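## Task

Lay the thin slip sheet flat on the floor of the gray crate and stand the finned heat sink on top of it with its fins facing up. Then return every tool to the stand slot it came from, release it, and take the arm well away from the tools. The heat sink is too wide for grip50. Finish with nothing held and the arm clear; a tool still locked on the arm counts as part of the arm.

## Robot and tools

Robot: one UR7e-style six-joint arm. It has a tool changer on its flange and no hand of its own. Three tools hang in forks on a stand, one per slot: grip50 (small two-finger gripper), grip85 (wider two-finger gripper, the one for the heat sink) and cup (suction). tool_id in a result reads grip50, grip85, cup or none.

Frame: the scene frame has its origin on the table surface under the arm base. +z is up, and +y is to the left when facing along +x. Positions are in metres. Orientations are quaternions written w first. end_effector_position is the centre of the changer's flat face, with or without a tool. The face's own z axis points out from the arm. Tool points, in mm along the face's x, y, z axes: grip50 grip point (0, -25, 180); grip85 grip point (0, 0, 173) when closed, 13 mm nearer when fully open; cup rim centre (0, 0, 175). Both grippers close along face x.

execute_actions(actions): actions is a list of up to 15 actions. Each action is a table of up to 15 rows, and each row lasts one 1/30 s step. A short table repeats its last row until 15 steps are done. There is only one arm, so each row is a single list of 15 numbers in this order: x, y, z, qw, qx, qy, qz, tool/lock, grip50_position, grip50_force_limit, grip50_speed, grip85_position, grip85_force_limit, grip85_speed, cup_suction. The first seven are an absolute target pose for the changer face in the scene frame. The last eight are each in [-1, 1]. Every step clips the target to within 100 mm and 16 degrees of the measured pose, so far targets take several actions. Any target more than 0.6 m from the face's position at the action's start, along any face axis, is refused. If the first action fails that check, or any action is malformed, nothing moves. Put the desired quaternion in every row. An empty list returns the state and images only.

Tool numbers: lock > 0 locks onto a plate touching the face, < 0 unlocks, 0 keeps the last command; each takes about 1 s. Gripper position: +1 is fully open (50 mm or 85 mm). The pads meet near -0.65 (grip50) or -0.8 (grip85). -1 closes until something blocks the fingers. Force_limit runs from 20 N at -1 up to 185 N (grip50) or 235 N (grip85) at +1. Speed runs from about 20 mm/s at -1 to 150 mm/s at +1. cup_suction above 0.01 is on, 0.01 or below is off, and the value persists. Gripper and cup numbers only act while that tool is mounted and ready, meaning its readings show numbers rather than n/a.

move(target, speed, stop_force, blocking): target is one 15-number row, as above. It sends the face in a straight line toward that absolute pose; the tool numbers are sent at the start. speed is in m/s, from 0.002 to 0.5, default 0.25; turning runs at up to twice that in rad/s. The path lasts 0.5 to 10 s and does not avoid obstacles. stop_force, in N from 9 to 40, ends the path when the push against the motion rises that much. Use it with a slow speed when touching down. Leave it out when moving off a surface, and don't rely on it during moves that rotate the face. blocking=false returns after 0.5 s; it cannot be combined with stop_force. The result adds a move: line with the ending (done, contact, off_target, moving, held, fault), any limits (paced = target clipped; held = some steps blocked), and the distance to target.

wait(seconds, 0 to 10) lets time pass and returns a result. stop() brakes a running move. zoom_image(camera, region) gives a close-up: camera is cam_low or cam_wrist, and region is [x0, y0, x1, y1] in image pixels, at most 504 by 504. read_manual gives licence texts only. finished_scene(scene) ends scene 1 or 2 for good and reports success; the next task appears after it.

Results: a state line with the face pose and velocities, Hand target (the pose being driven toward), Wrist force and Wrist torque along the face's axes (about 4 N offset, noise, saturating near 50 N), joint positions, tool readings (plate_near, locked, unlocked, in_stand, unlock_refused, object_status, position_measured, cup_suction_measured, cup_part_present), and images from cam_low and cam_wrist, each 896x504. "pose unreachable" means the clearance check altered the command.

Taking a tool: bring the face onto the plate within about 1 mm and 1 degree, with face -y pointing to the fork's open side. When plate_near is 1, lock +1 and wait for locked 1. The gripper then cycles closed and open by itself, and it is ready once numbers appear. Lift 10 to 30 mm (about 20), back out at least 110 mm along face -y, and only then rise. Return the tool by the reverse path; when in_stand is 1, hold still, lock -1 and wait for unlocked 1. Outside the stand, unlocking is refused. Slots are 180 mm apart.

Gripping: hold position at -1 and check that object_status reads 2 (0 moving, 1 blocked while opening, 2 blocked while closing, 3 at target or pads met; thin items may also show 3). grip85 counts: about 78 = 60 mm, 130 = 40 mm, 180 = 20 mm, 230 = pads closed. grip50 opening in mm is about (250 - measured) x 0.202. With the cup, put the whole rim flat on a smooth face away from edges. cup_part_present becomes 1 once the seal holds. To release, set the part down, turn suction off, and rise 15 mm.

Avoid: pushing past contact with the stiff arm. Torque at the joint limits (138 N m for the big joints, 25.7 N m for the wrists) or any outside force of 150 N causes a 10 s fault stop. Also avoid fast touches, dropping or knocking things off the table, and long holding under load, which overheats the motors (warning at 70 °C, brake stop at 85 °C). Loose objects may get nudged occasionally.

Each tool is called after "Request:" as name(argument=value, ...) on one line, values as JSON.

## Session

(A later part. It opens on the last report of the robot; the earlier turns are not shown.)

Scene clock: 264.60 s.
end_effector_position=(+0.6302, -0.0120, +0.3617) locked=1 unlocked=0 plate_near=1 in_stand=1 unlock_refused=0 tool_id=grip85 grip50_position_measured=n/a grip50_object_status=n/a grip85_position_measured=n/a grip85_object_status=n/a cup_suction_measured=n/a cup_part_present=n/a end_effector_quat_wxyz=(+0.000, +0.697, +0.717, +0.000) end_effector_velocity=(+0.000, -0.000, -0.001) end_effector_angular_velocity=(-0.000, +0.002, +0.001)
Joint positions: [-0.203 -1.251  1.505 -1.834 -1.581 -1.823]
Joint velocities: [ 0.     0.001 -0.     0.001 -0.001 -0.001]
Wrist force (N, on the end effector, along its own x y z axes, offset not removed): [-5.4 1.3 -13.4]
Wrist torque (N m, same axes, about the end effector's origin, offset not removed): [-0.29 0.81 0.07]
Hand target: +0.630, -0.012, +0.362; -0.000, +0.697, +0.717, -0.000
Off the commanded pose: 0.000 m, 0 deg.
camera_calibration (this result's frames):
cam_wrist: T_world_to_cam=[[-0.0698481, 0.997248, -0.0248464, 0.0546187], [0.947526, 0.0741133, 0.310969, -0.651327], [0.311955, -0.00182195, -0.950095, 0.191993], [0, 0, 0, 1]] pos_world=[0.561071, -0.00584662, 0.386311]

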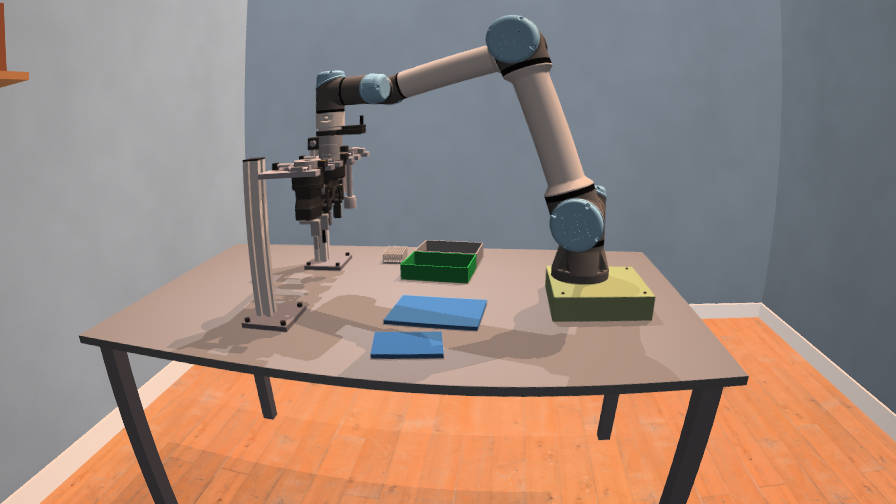

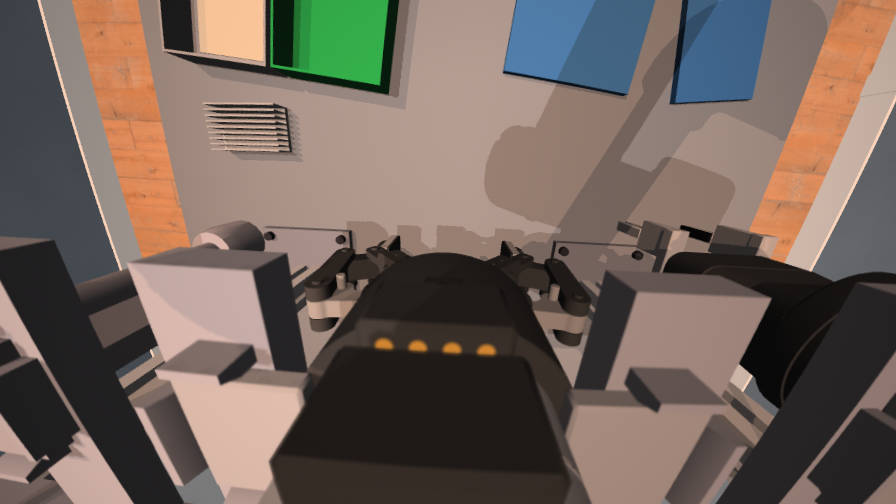

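Request:
move(target=[0.6302,-0.012,0.381,0,0.6972,0.7169,0,0,1,0,0,0.7,0,0,0], speed=0.03)

Request:
move(target=[0.47,-0.0165,0.381,0,0.6972,0.7169,0,0,1,0,0,0.7,0,0,0], speed=0.1)

Request:
move(target=[0.44,-0.25,0.33,0,0.9998,0.0218,0,0,1,0,0,0.7,0,0,0])

Request:
move(target=[0.53,-0.30,0.27,0,0.9998,0.0218,0,0,1,0,0,0.7,0,0,0], speed=0.15)

Scene clock: 269.37 s.
end_effector_position=(+0.6302, -0.0120, +0.3809) locked=1 unlocked=0 plate_near=1 in_stand=0 unlock_refused=0 tool_id=grip85 grip50_position_measured=n/a grip50_object_status=n/a grip85_position_measured=41 grip85_object_status=3 cup_suction_measured=n/a cup_part_present=n/a end_effector_quat_wxyz=(+0.000, +0.697, +0.717, +0.000) end_effector_velocity=(-0.000, +0.000, +0.003) end_effector_angular_velocity=(+0.001, -0.002, +0.001)
Joint positions: [-0.202 -1.261  1.469 -1.787 -1.581 -1.823]
Joint velocities: [ 0.    -0.002 -0.003  0.004  0.001 -0.   ]
Wrist force (N, on the end effector, along its own x y z axes, offset not removed): [-2.8 -0.8 -2.8]
Wrist torque (N m, same axes, about the end effector's origin, offset not removed): [-0.08 0.36 -0.15]
Hand target: +0.630, -0.012, +0.381; +0.000, +0.697, +0.717, +0.000
Off the commanded pose: 0.000 m, 0 deg.
move: done
camera_calibration (this result's frames):
cam_wrist: T_world_to_cam=[[-0.0698528, 0.997248, -0.0248307, 0.0550882], [0.947539, 0.0741128, 0.310928, -0.657278], [0.311913, -0.00180881, -0.950109, 0.210269], [0, 0, 0, 1]] pos_world=[0.561059, -0.00584352, 0.405513]

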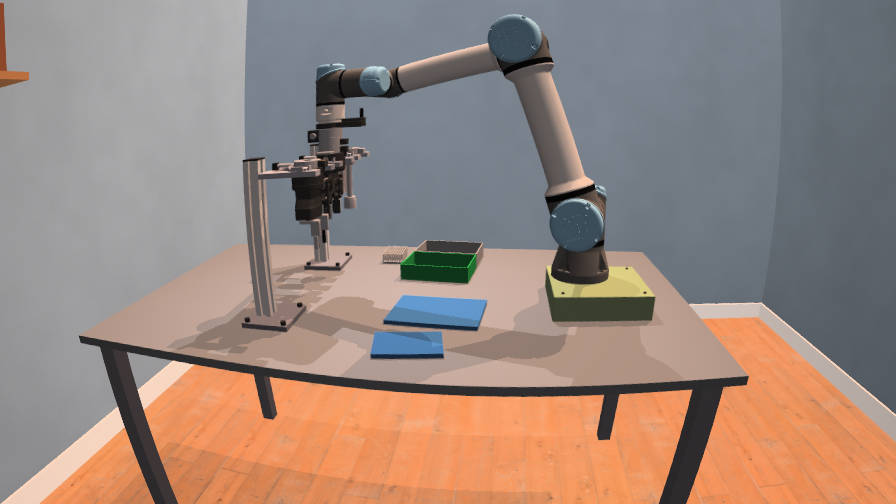

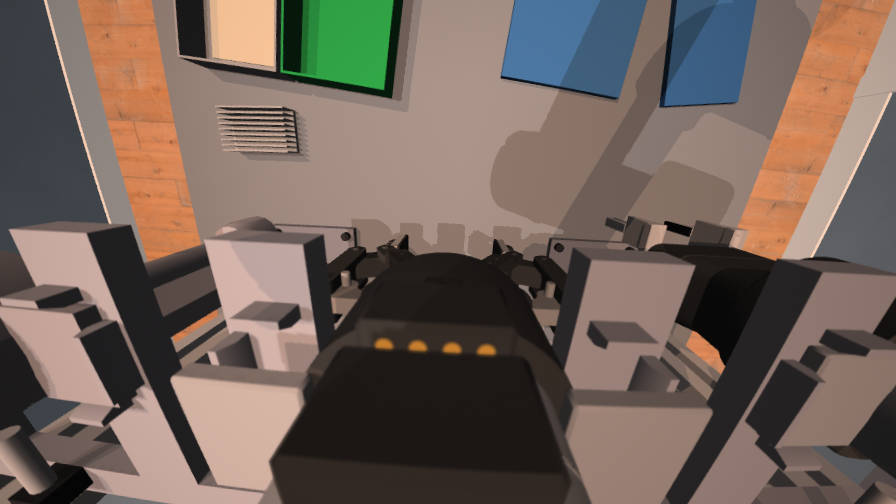

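Scene clock: 271.43 s.
end_effector_position=(+0.4702, -0.0164, +0.3808) locked=1 unlocked=0 plate_near=1 in_stand=0 unlock_refused=0 tool_id=grip85 grip50_position_measured=n/a grip50_object_status=n/a grip85_position_measured=41 grip85_object_status=3 cup_suction_measured=n/a cup_part_present=n/a end_effector_quat_wxyz=(+0.000, +0.697, +0.717, -0.000) end_effector_velocity=(-0.001, +0.000, -0.001) end_effector_angular_velocity=(+0.002, +0.003, -0.000)
Joint positions: [-0.29  -1.643  1.904 -1.841 -1.58  -1.911]
Joint velocities: [-0.001 -0.001  0.004  0.     0.001 -0.001]
Wrist force (N, on the end effector, along its own x y z axes, offset not removed): [0.5 3.5 -5.3]
Wrist torque (N m, same axes, about the end effector's origin, offset not removed): [0.09 0.03 -0.02]
Hand target: +0.470, -0.016, +0.381; +0.000, +0.697, +0.717, -0.000
Off the commanded pose: 0.000 m, 0 deg.
move: done
camera_calibration (this result's frames):
cam_wrist: T_world_to_cam=[[-0.0698478, 0.997243, -0.0250398, 0.04838], [0.947524, 0.0741733, 0.310962, -0.505312], [0.311962, -0.00200574, -0.950092, 0.260068], [0, 0, 0, 1]] pos_world=[0.401043, -0.0102444, 0.405433]

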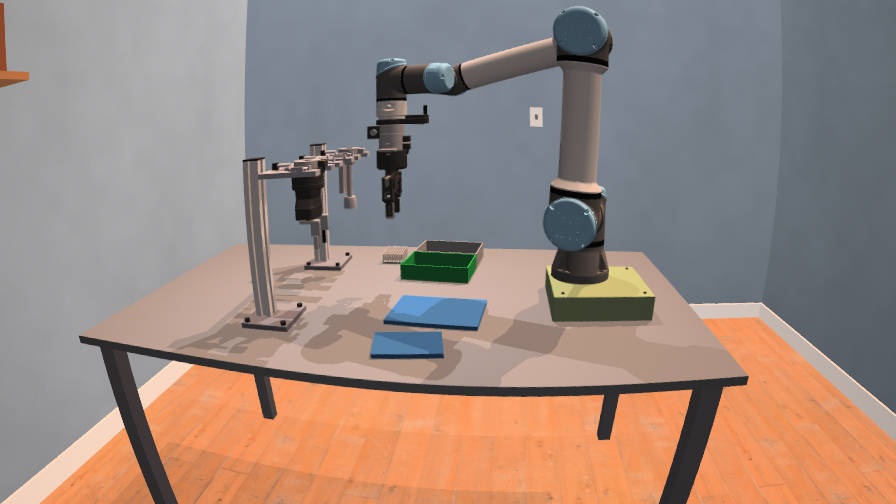

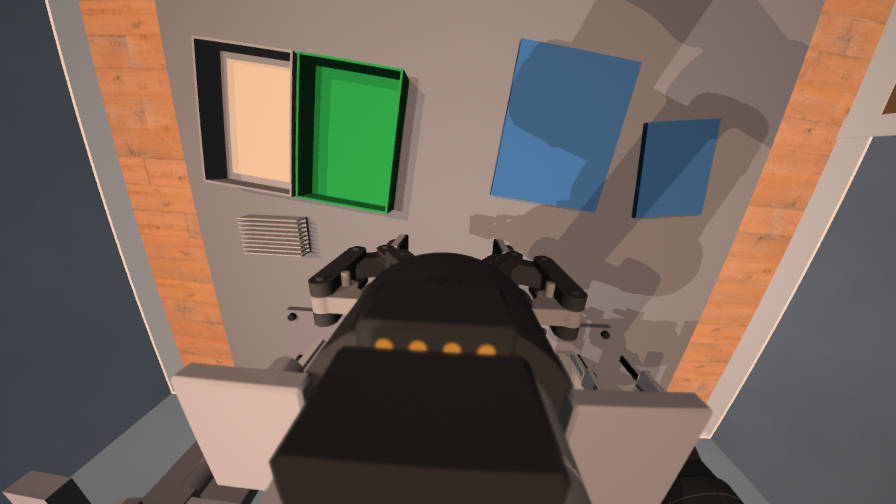

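Scene clock: 275.03 s.
end_effector_position=(+0.4401, -0.2499, +0.3301) locked=1 unlocked=0 plate_near=1 in_stand=0 unlock_refused=0 tool_id=grip85 grip50_position_measured=n/a grip50_object_status=n/a grip85_position_measured=41 grip85_object_status=3 cup_suction_measured=n/a cup_part_present=n/a end_effector_quat_wxyz=(+0.001, +1.000, +0.022, +0.000) end_effector_velocity=(-0.000, -0.001, -0.000) end_effector_angular_velocity=(+0.001, -0.001, -0.008)
Joint positions: [-0.757 -1.521  1.914 -1.977 -1.575 -0.824]
Joint velocities: [-0.003  0.002 -0.001 -0.001  0.001  0.005]
Wrist force (N, on the end effector, along its own x y z axes, offset not removed): [0.0 1.3 -2.3]
Wrist torque (N m, same axes, about the end effector's origin, offset not removed): [-0.07 0.12 -0.14]
Hand target: +0.440, -0.250, +0.330; +0.001, +1.000, +0.022, +0.000
Off the commanded pose: 0.000 m, 0 deg.
move: done
camera_calibration (this result's frames):
cam_wrist: T_world_to_cam=[[0.995964, 0.0862943, -0.0246912, -0.418933], [0.0896865, -0.945869, 0.31191, -0.321393], [0.00356145, -0.312866, -0.949791, 0.278768], [0, 0, 0, 1]] pos_world=[0.445074, -0.180627, 0.354673]

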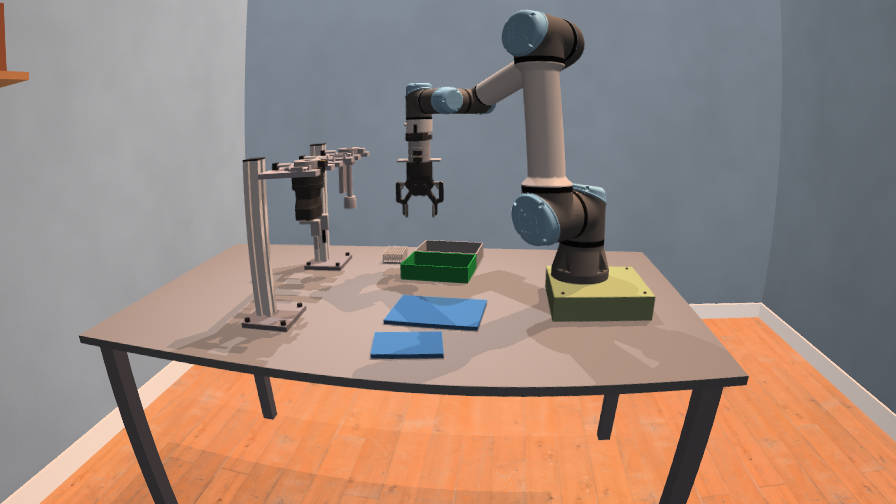

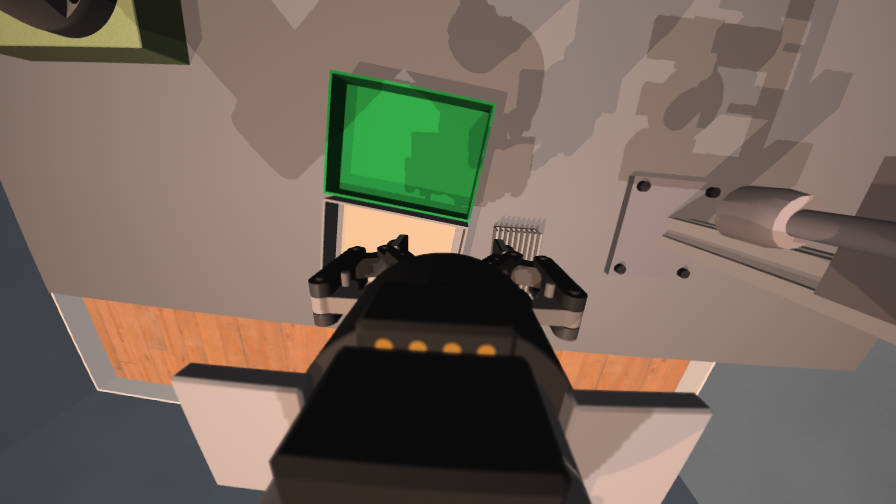

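Scene clock: 276.33 s.
end_effector_position=(+0.5299, -0.3000, +0.2702) locked=1 unlocked=0 plate_near=1 in_stand=0 unlock_refused=0 tool_id=grip85 grip50_position_measured=n/a grip50_object_status=n/a grip85_position_measured=41 grip85_object_status=3 cup_suction_measured=n/a cup_part_present=n/a end_effector_quat_wxyz=(-0.000, +1.000, +0.022, +0.000) end_effector_velocity=(+0.001, -0.000, +0.000) end_effector_angular_velocity=(-0.001, +0.000, +0.000)
Joint positions: [-0.711 -1.225  1.714 -2.072 -1.575 -0.777]
Joint velocities: [ 0.001  0.002 -0.004  0.001 -0.001  0.001]
Wrist force (N, on the end effector, along its own x y z axes, offset not removed): [-0.7 2.2 -4.7]
Wrist torque (N m, same axes, about the end effector's origin, offset not removed): [0.02 0.05 -0.09]
Hand target: +0.530, -0.300, +0.270; -0.000, +1.000, +0.022, +0.000
Off the commanded pose: 0.000 m, 0 deg.
move: done
camera_calibration (this result's frames):
cam_wrist: T_world_to_cam=[[0.996027, 0.0855469, -0.0247204, -0.505792], [0.0889898, -0.946308, 0.310777, -0.357641], [0.00319289, -0.311743, -0.950161, 0.206538], [0, 0, 0, 1]] pos_world=[0.534949, -0.230783, 0.294887]

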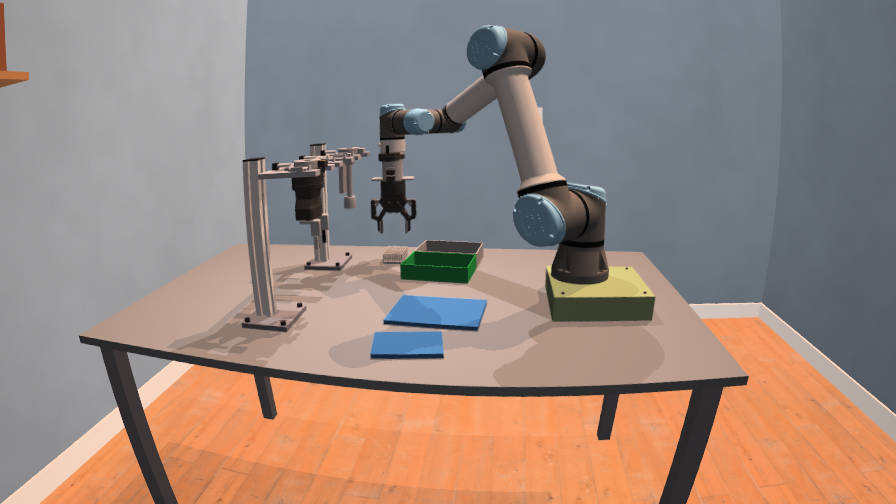

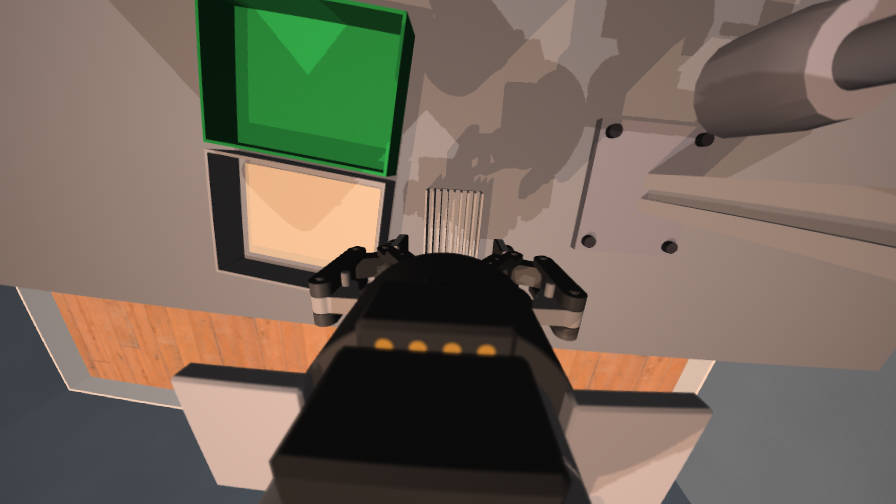

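Request:
move(target=[0.53,-0.30,0.200,0,0.9998,0.0218,0,0,1,0,0,0.7,0,0,0], speed=0.04, stop_force=15)

Request:
move(target=[0.53,-0.30,0.200,0,0.9998,0.0218,0,0,1,0,0,-1,-0.3,-0.5,0])

Scene clock: 281.93 s.
end_effector_position=(+0.5300, -0.3000, +0.2002) locked=1 unlocked=0 plate_near=1 in_stand=0 unlock_refused=0 tool_id=grip85 grip50_position_measured=n/a grip50_object_status=n/a grip85_position_measured=41 grip85_object_status=3 cup_suction_measured=n/a cup_part_present=n/a end_effector_quat_wxyz=(-0.000, +1.000, +0.022, -0.000) end_effector_velocity=(-0.000, +0.000, -0.002) end_effector_angular_velocity=(+0.000, +0.001, +0.001)
Joint positions: [-0.711 -1.132  1.788 -2.239 -1.575 -0.777]
Joint velocities: [ 0.     0.003  0.002 -0.004 -0.001 -0.001]
Wrist force (N, on the end effector, along its own x y z axes, offset not removed): [-1.9 0.9 -1.8]
Wrist torque (N m, same axes, about the end effector's origin, offset not removed): [0.24 0.01 0.03]
Hand target: +0.530, -0.300, +0.200; -0.000, +1.000, +0.022, -0.000
Off the commanded pose: 0.000 m, 0 deg.
move: done
camera_calibration (this result's frames):
cam_wrist: T_world_to_cam=[[0.996025, 0.085542, -0.0248317, -0.507645], [0.0890193, -0.946258, 0.31092, -0.335969], [0.00309944, -0.311894, -0.950112, 0.140002], [0, 0, 0, 1]] pos_world=[0.535101, -0.230822, 0.224871]

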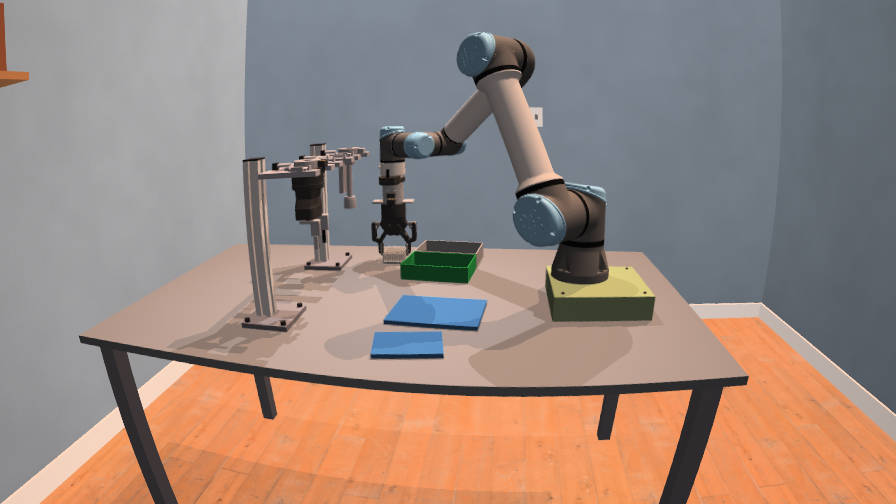

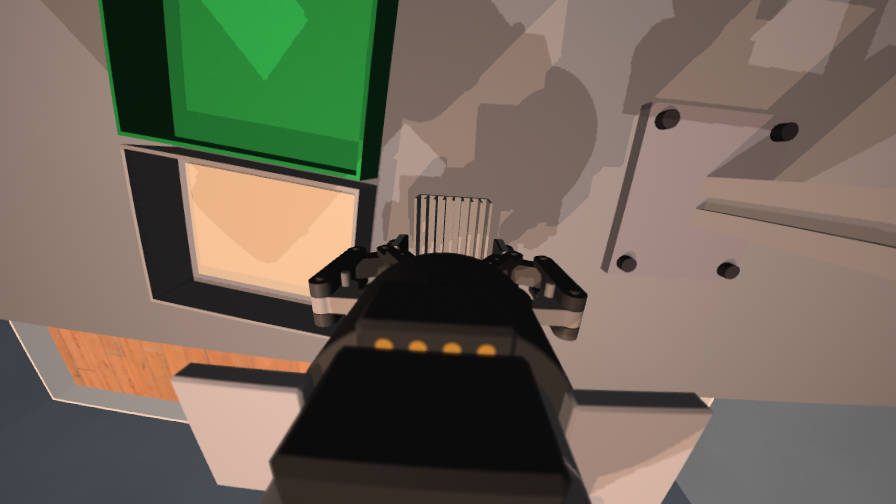

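Scene clock: 282.63 s.
end_effector_position=(+0.5300, -0.3000, +0.2001) locked=1 unlocked=0 plate_near=1 in_stand=0 unlock_refused=0 tool_id=grip85 grip50_position_measured=n/a grip50_object_status=n/a grip85_position_measured=81 grip85_object_status=2 cup_suction_measured=n/a cup_part_present=n/a end_effector_quat_wxyz=(+0.000, +1.000, +0.022, +0.000) end_effector_velocity=(-0.000, -0.000, +0.000) end_effector_angular_velocity=(-0.002, -0.000, +0.002)
Joint positions: [-0.711 -1.132  1.789 -2.239 -1.575 -0.777]
Joint velocities: [-0.001 -0.001  0.    -0.001 -0.001 -0.002]
Wrist force (N, on the end effector, along its own x y z axes, offset not removed): [-9.7 -7.6 -40.3]
Wrist torque (N m, same axes, about the end effector's origin, offset not removed): [0.95 -1.39 0.01]
Hand target: +0.530, -0.300, +0.200; +0.000, +1.000, +0.022, -0.000
Off the commanded pose: 0.000 m, 0 deg.
move: done
camera_calibration (this result's frames):
cam_wrist: T_world_to_cam=[[0.996028, 0.0855362, -0.0247477, -0.507639], [0.0889871, -0.946214, 0.311064, -0.335909], [0.00319061, -0.312031, -0.950067, 0.139793], [0, 0, 0, 1]] pos_world=[0.535068, -0.230801, 0.224739]

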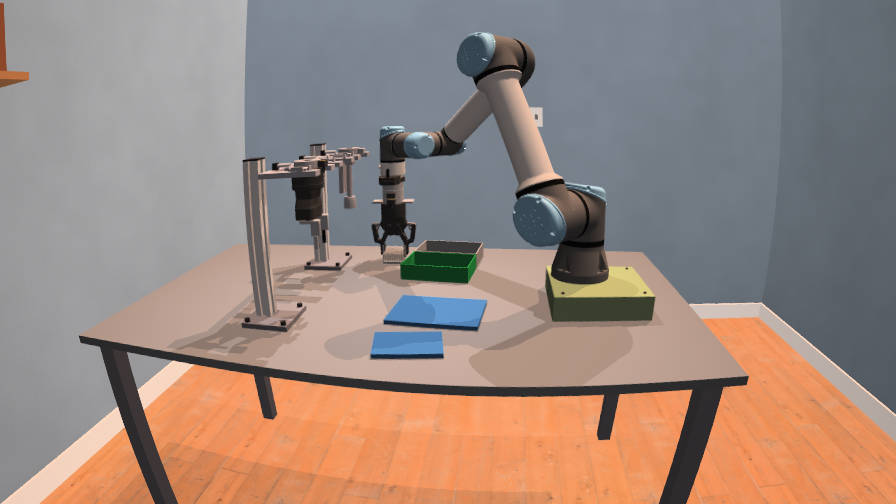

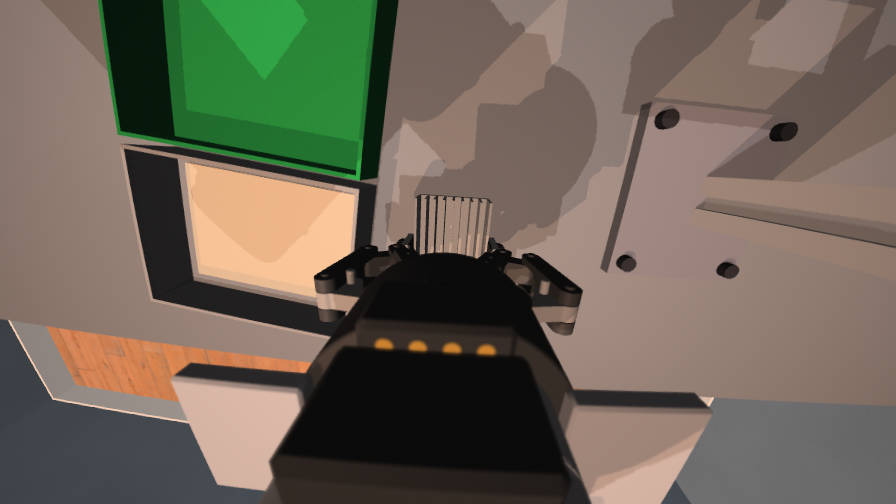

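Request:
move(target=[0.53,-0.30,0.28,0,0.9998,0.0218,0,0,1,0,0,-1,-0.3,-0.5,0], speed=0.08)

Request:
move(target=[0.36,-0.306,0.28,0,0.9984,-0.0567,0,0,1,0,0,-1,-0.3,-0.5,0], speed=0.12)

Request:
move(target=[0.36,-0.306,0.215,0,0.9984,-0.0567,0,0,1,0,0,-1,-0.3,-0.5,0], speed=0.03, stop_force=10)

Scene clock: 287.07 s.
end_effector_position=(+0.5300, -0.3000, +0.2798) locked=1 unlocked=0 plate_near=1 in_stand=0 unlock_refused=0 tool_id=grip85 grip50_position_measured=n/a grip50_object_status=n/a grip85_position_measured=81 grip85_object_status=2 cup_suction_measured=n/a cup_part_present=n/a end_effector_quat_wxyz=(-0.000, +1.000, +0.022, +0.000) end_effector_velocity=(-0.000, -0.000, +0.002) end_effector_angular_velocity=(-0.001, -0.000, +0.001)
Joint positions: [-0.711 -1.236  1.702 -2.049 -1.575 -0.777]
Joint velocities: [-0.    -0.002 -0.003  0.004 -0.001 -0.001]
Wrist force (N, on the end effector, along its own x y z axes, offset not removed): [-1.5 3.2 -1.5]
Wrist torque (N m, same axes, about the end effector's origin, offset not removed): [-0.09 -0.09 -0.21]
Hand target: +0.530, -0.300, +0.280; +0.000, +1.000, +0.022, +0.000
Off the commanded pose: 0.000 m, 0 deg.
move: done
camera_calibration (this result's frames):
cam_wrist: T_world_to_cam=[[0.996026, 0.0855418, -0.0247913, -0.505607], [0.0890065, -0.946264, 0.310906, -0.360618], [0.00313635, -0.311877, -0.950117, 0.215634], [0, 0, 0, 1]] pos_world=[0.535019, -0.230738, 0.304462]

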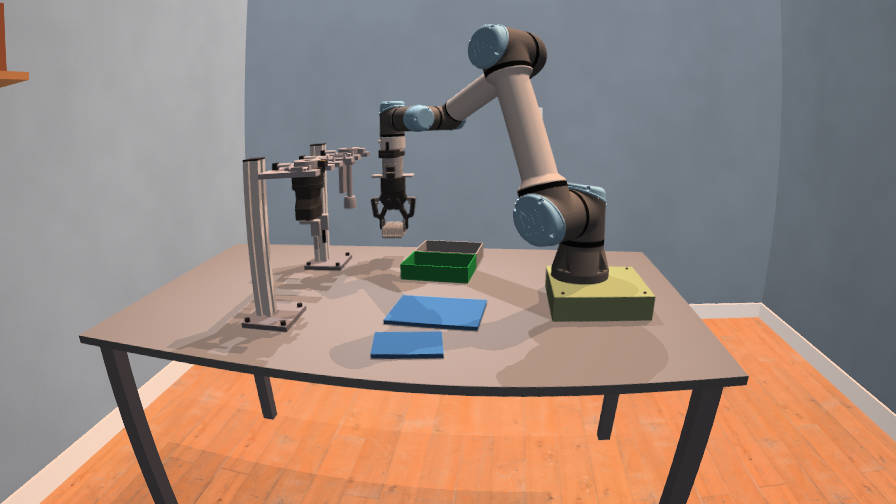

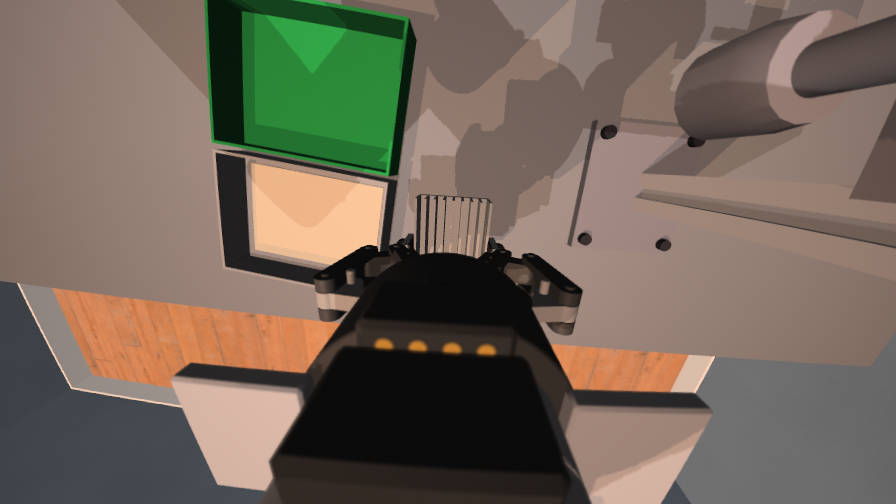

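Scene clock: 288.97 s.
end_effector_position=(+0.3602, -0.3059, +0.2798) locked=1 unlocked=0 plate_near=1 in_stand=0 unlock_refused=0 tool_id=grip85 grip50_position_measured=n/a grip50_object_status=n/a grip85_position_measured=81 grip85_object_status=2 cup_suction_measured=n/a cup_part_present=n/a end_effector_quat_wxyz=(+0.000, +0.998, -0.057, -0.000) end_effector_velocity=(-0.002, -0.000, +0.001) end_effector_angular_velocity=(+0.000, -0.001, -0.002)
Joint positions: [-0.967 -1.543  2.08  -2.121 -1.572 -0.876]
Joint velocities: [-0.004 -0.004  0.003  0.001  0.001 -0.002]
Wrist force (N, on the end effector, along its own x y z axes, offset not removed): [-1.4 -0.7 -0.1]
Wrist torque (N m, same axes, about the end effector's origin, offset not removed): [-0.06 0.04 0.04]
Hand target: +0.360, -0.306, +0.280; +0.000, +0.998, -0.057, -0.000
Off the commanded pose: 0.000 m, 0 deg.
move: done
camera_calibration (this result's frames):
cam_wrist: T_world_to_cam=[[0.997149, -0.0712218, -0.0249104, -0.384326], [-0.0599515, -0.948331, 0.311566, -0.298348], [-0.0458136, -0.309184, -0.949898, 0.232713], [0, 0, 0, 1]] pos_world=[0.376006, -0.238354, 0.304435]

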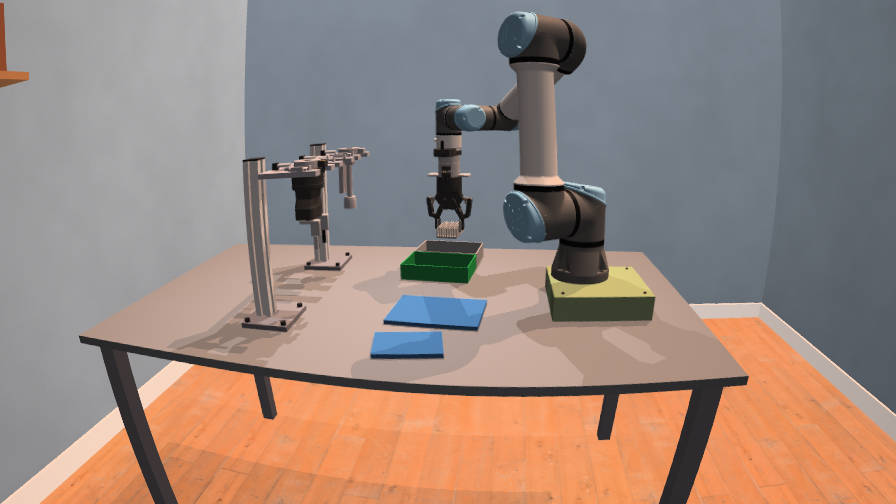

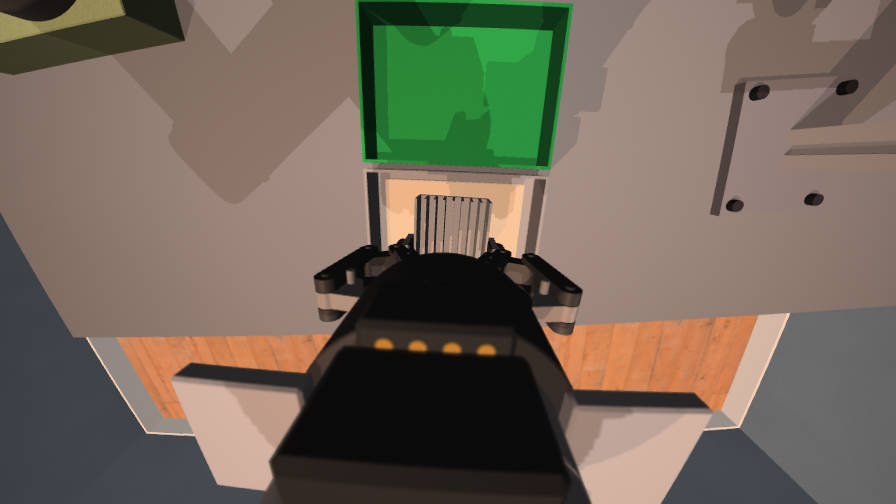

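Scene clock: 291.47 s.
end_effector_position=(+0.3600, -0.3060, +0.2152) locked=1 unlocked=0 plate_near=1 in_stand=0 unlock_refused=0 tool_id=grip85 grip50_position_measured=n/a grip50_object_status=n/a grip85_position_measured=81 grip85_object_status=2 cup_suction_measured=n/a cup_part_present=n/a end_effector_quat_wxyz=(-0.000, +0.998, -0.057, -0.000) end_effector_velocity=(-0.000, -0.000, -0.002) end_effector_angular_velocity=(+0.000, +0.001, -0.002)
Joint positions: [-0.968 -1.435  2.165 -2.314 -1.572 -0.876]
Joint velocities: [-0.001  0.005  0.002 -0.006 -0.001  0.001]
Wrist force (N, on the end effector, along its own x y z axes, offset not removed): [-1.9 2.7 0.1]
Wrist torque (N m, same axes, about the end effector's origin, offset not removed): [0.23 0.12 0.19]
Hand target: +0.360, -0.306, +0.215; -0.000, +0.998, -0.057, -0.000
Off the commanded pose: 0.000 m, 0 deg.
move: done
camera_calibration (this result's frames):
cam_wrist: T_world_to_cam=[[0.997145, -0.0713063, -0.024834, -0.385825], [-0.0600867, -0.948535, 0.310919, -0.278178], [-0.0457264, -0.308539, -0.950112, 0.17148], [0, 0, 0, 1]] pos_world=[0.37585, -0.238466, 0.239834]

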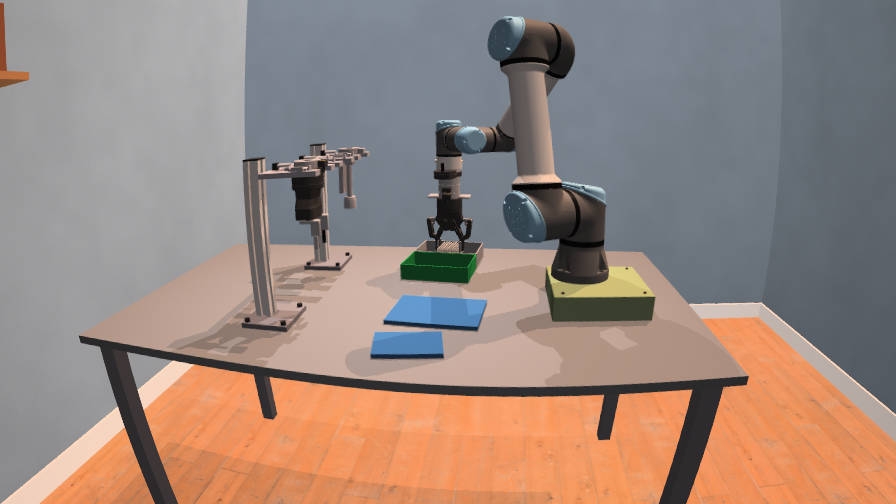

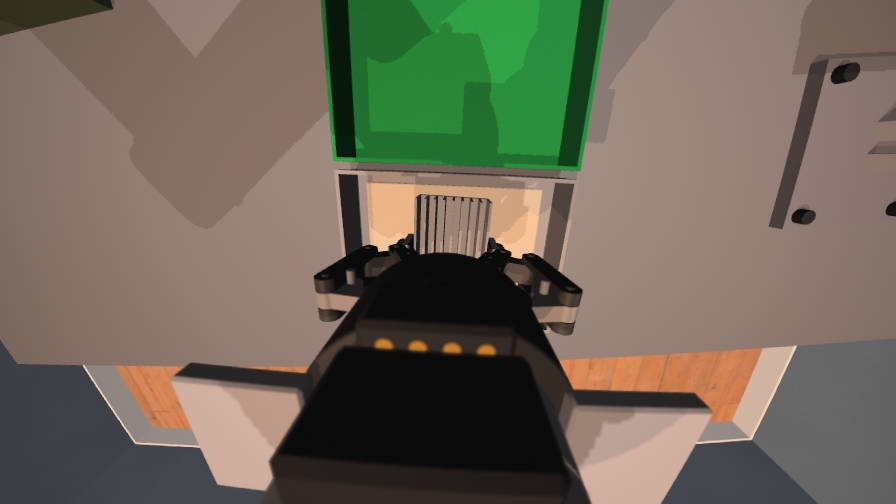

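Reasonable margin. Lower.

Request:
move(target=[0.36,-0.306,0.195,0,0.9984,-0.0567,0,0,1,0,0,-1,-0.3,-0.5,0], speed=0.006, stop_force=9)

Scene clock: 295.00 s.
end_effector_position=(+0.3600, -0.3060, +0.2048) locked=1 unlocked=0 plate_near=1 in_stand=0 unlock_refused=0 tool_id=grip85 grip50_position_measured=n/a grip50_object_status=n/a grip85_position_measured=81 grip85_object_status=2 cup_suction_measured=n/a cup_part_present=n/a end_effector_quat_wxyz=(+0.000, +0.998, -0.057, +0.000) end_effector_velocity=(+0.000, +0.001, +0.002) end_effector_angular_velocity=(+0.002, -0.001, +0.002)
Joint positions: [-0.968 -1.415  2.177 -2.345 -1.572 -0.876]
Joint velocities: [ 0.001 -0.004 -0.002  0.007  0.002 -0.001]
Wrist force (N, on the end effector, along its own x y z axes, offset not removed): [-2.1 3.8 -20.1]
Wrist torque (N m, same axes, about the end effector's origin, offset not removed): [-0.26 0.29 0.03]
Hand target: +0.360, -0.306, +0.205; -0.000, +0.998, -0.057, -0.000
Off the commanded pose: 0.010 m, 0 deg.
move: contact
camera_calibration (this result's frames):
cam_wrist: T_world_to_cam=[[0.997146, -0.0713063, -0.0247892, -0.386081], [-0.060098, -0.948517, 0.310971, -0.27495], [-0.0456872, -0.308594, -0.950096, 0.16162], [0, 0, 0, 1]] pos_world=[0.375839, -0.23845, 0.229485]

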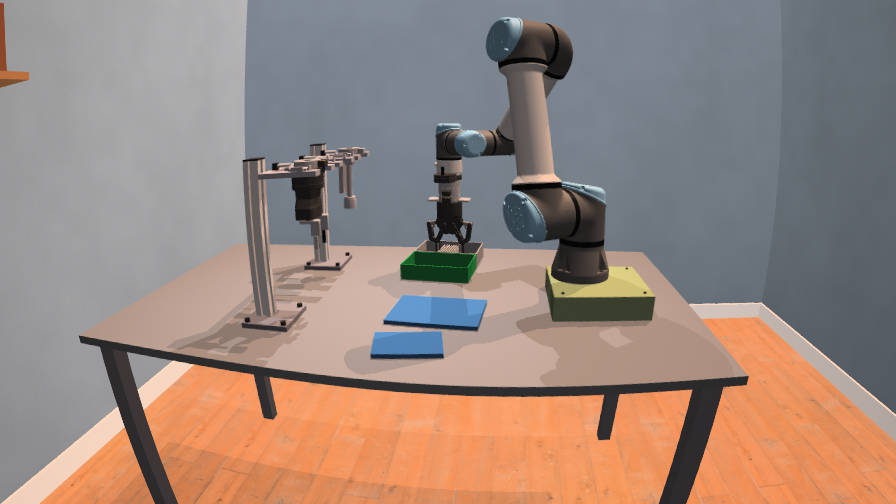

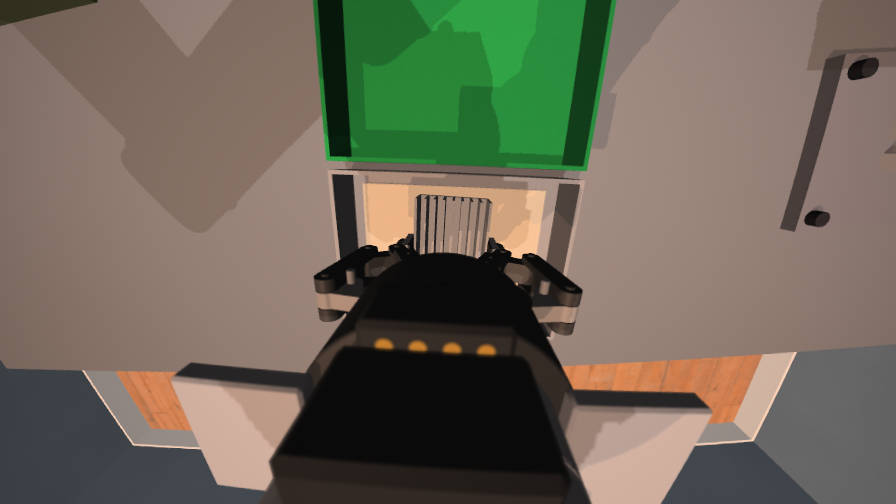

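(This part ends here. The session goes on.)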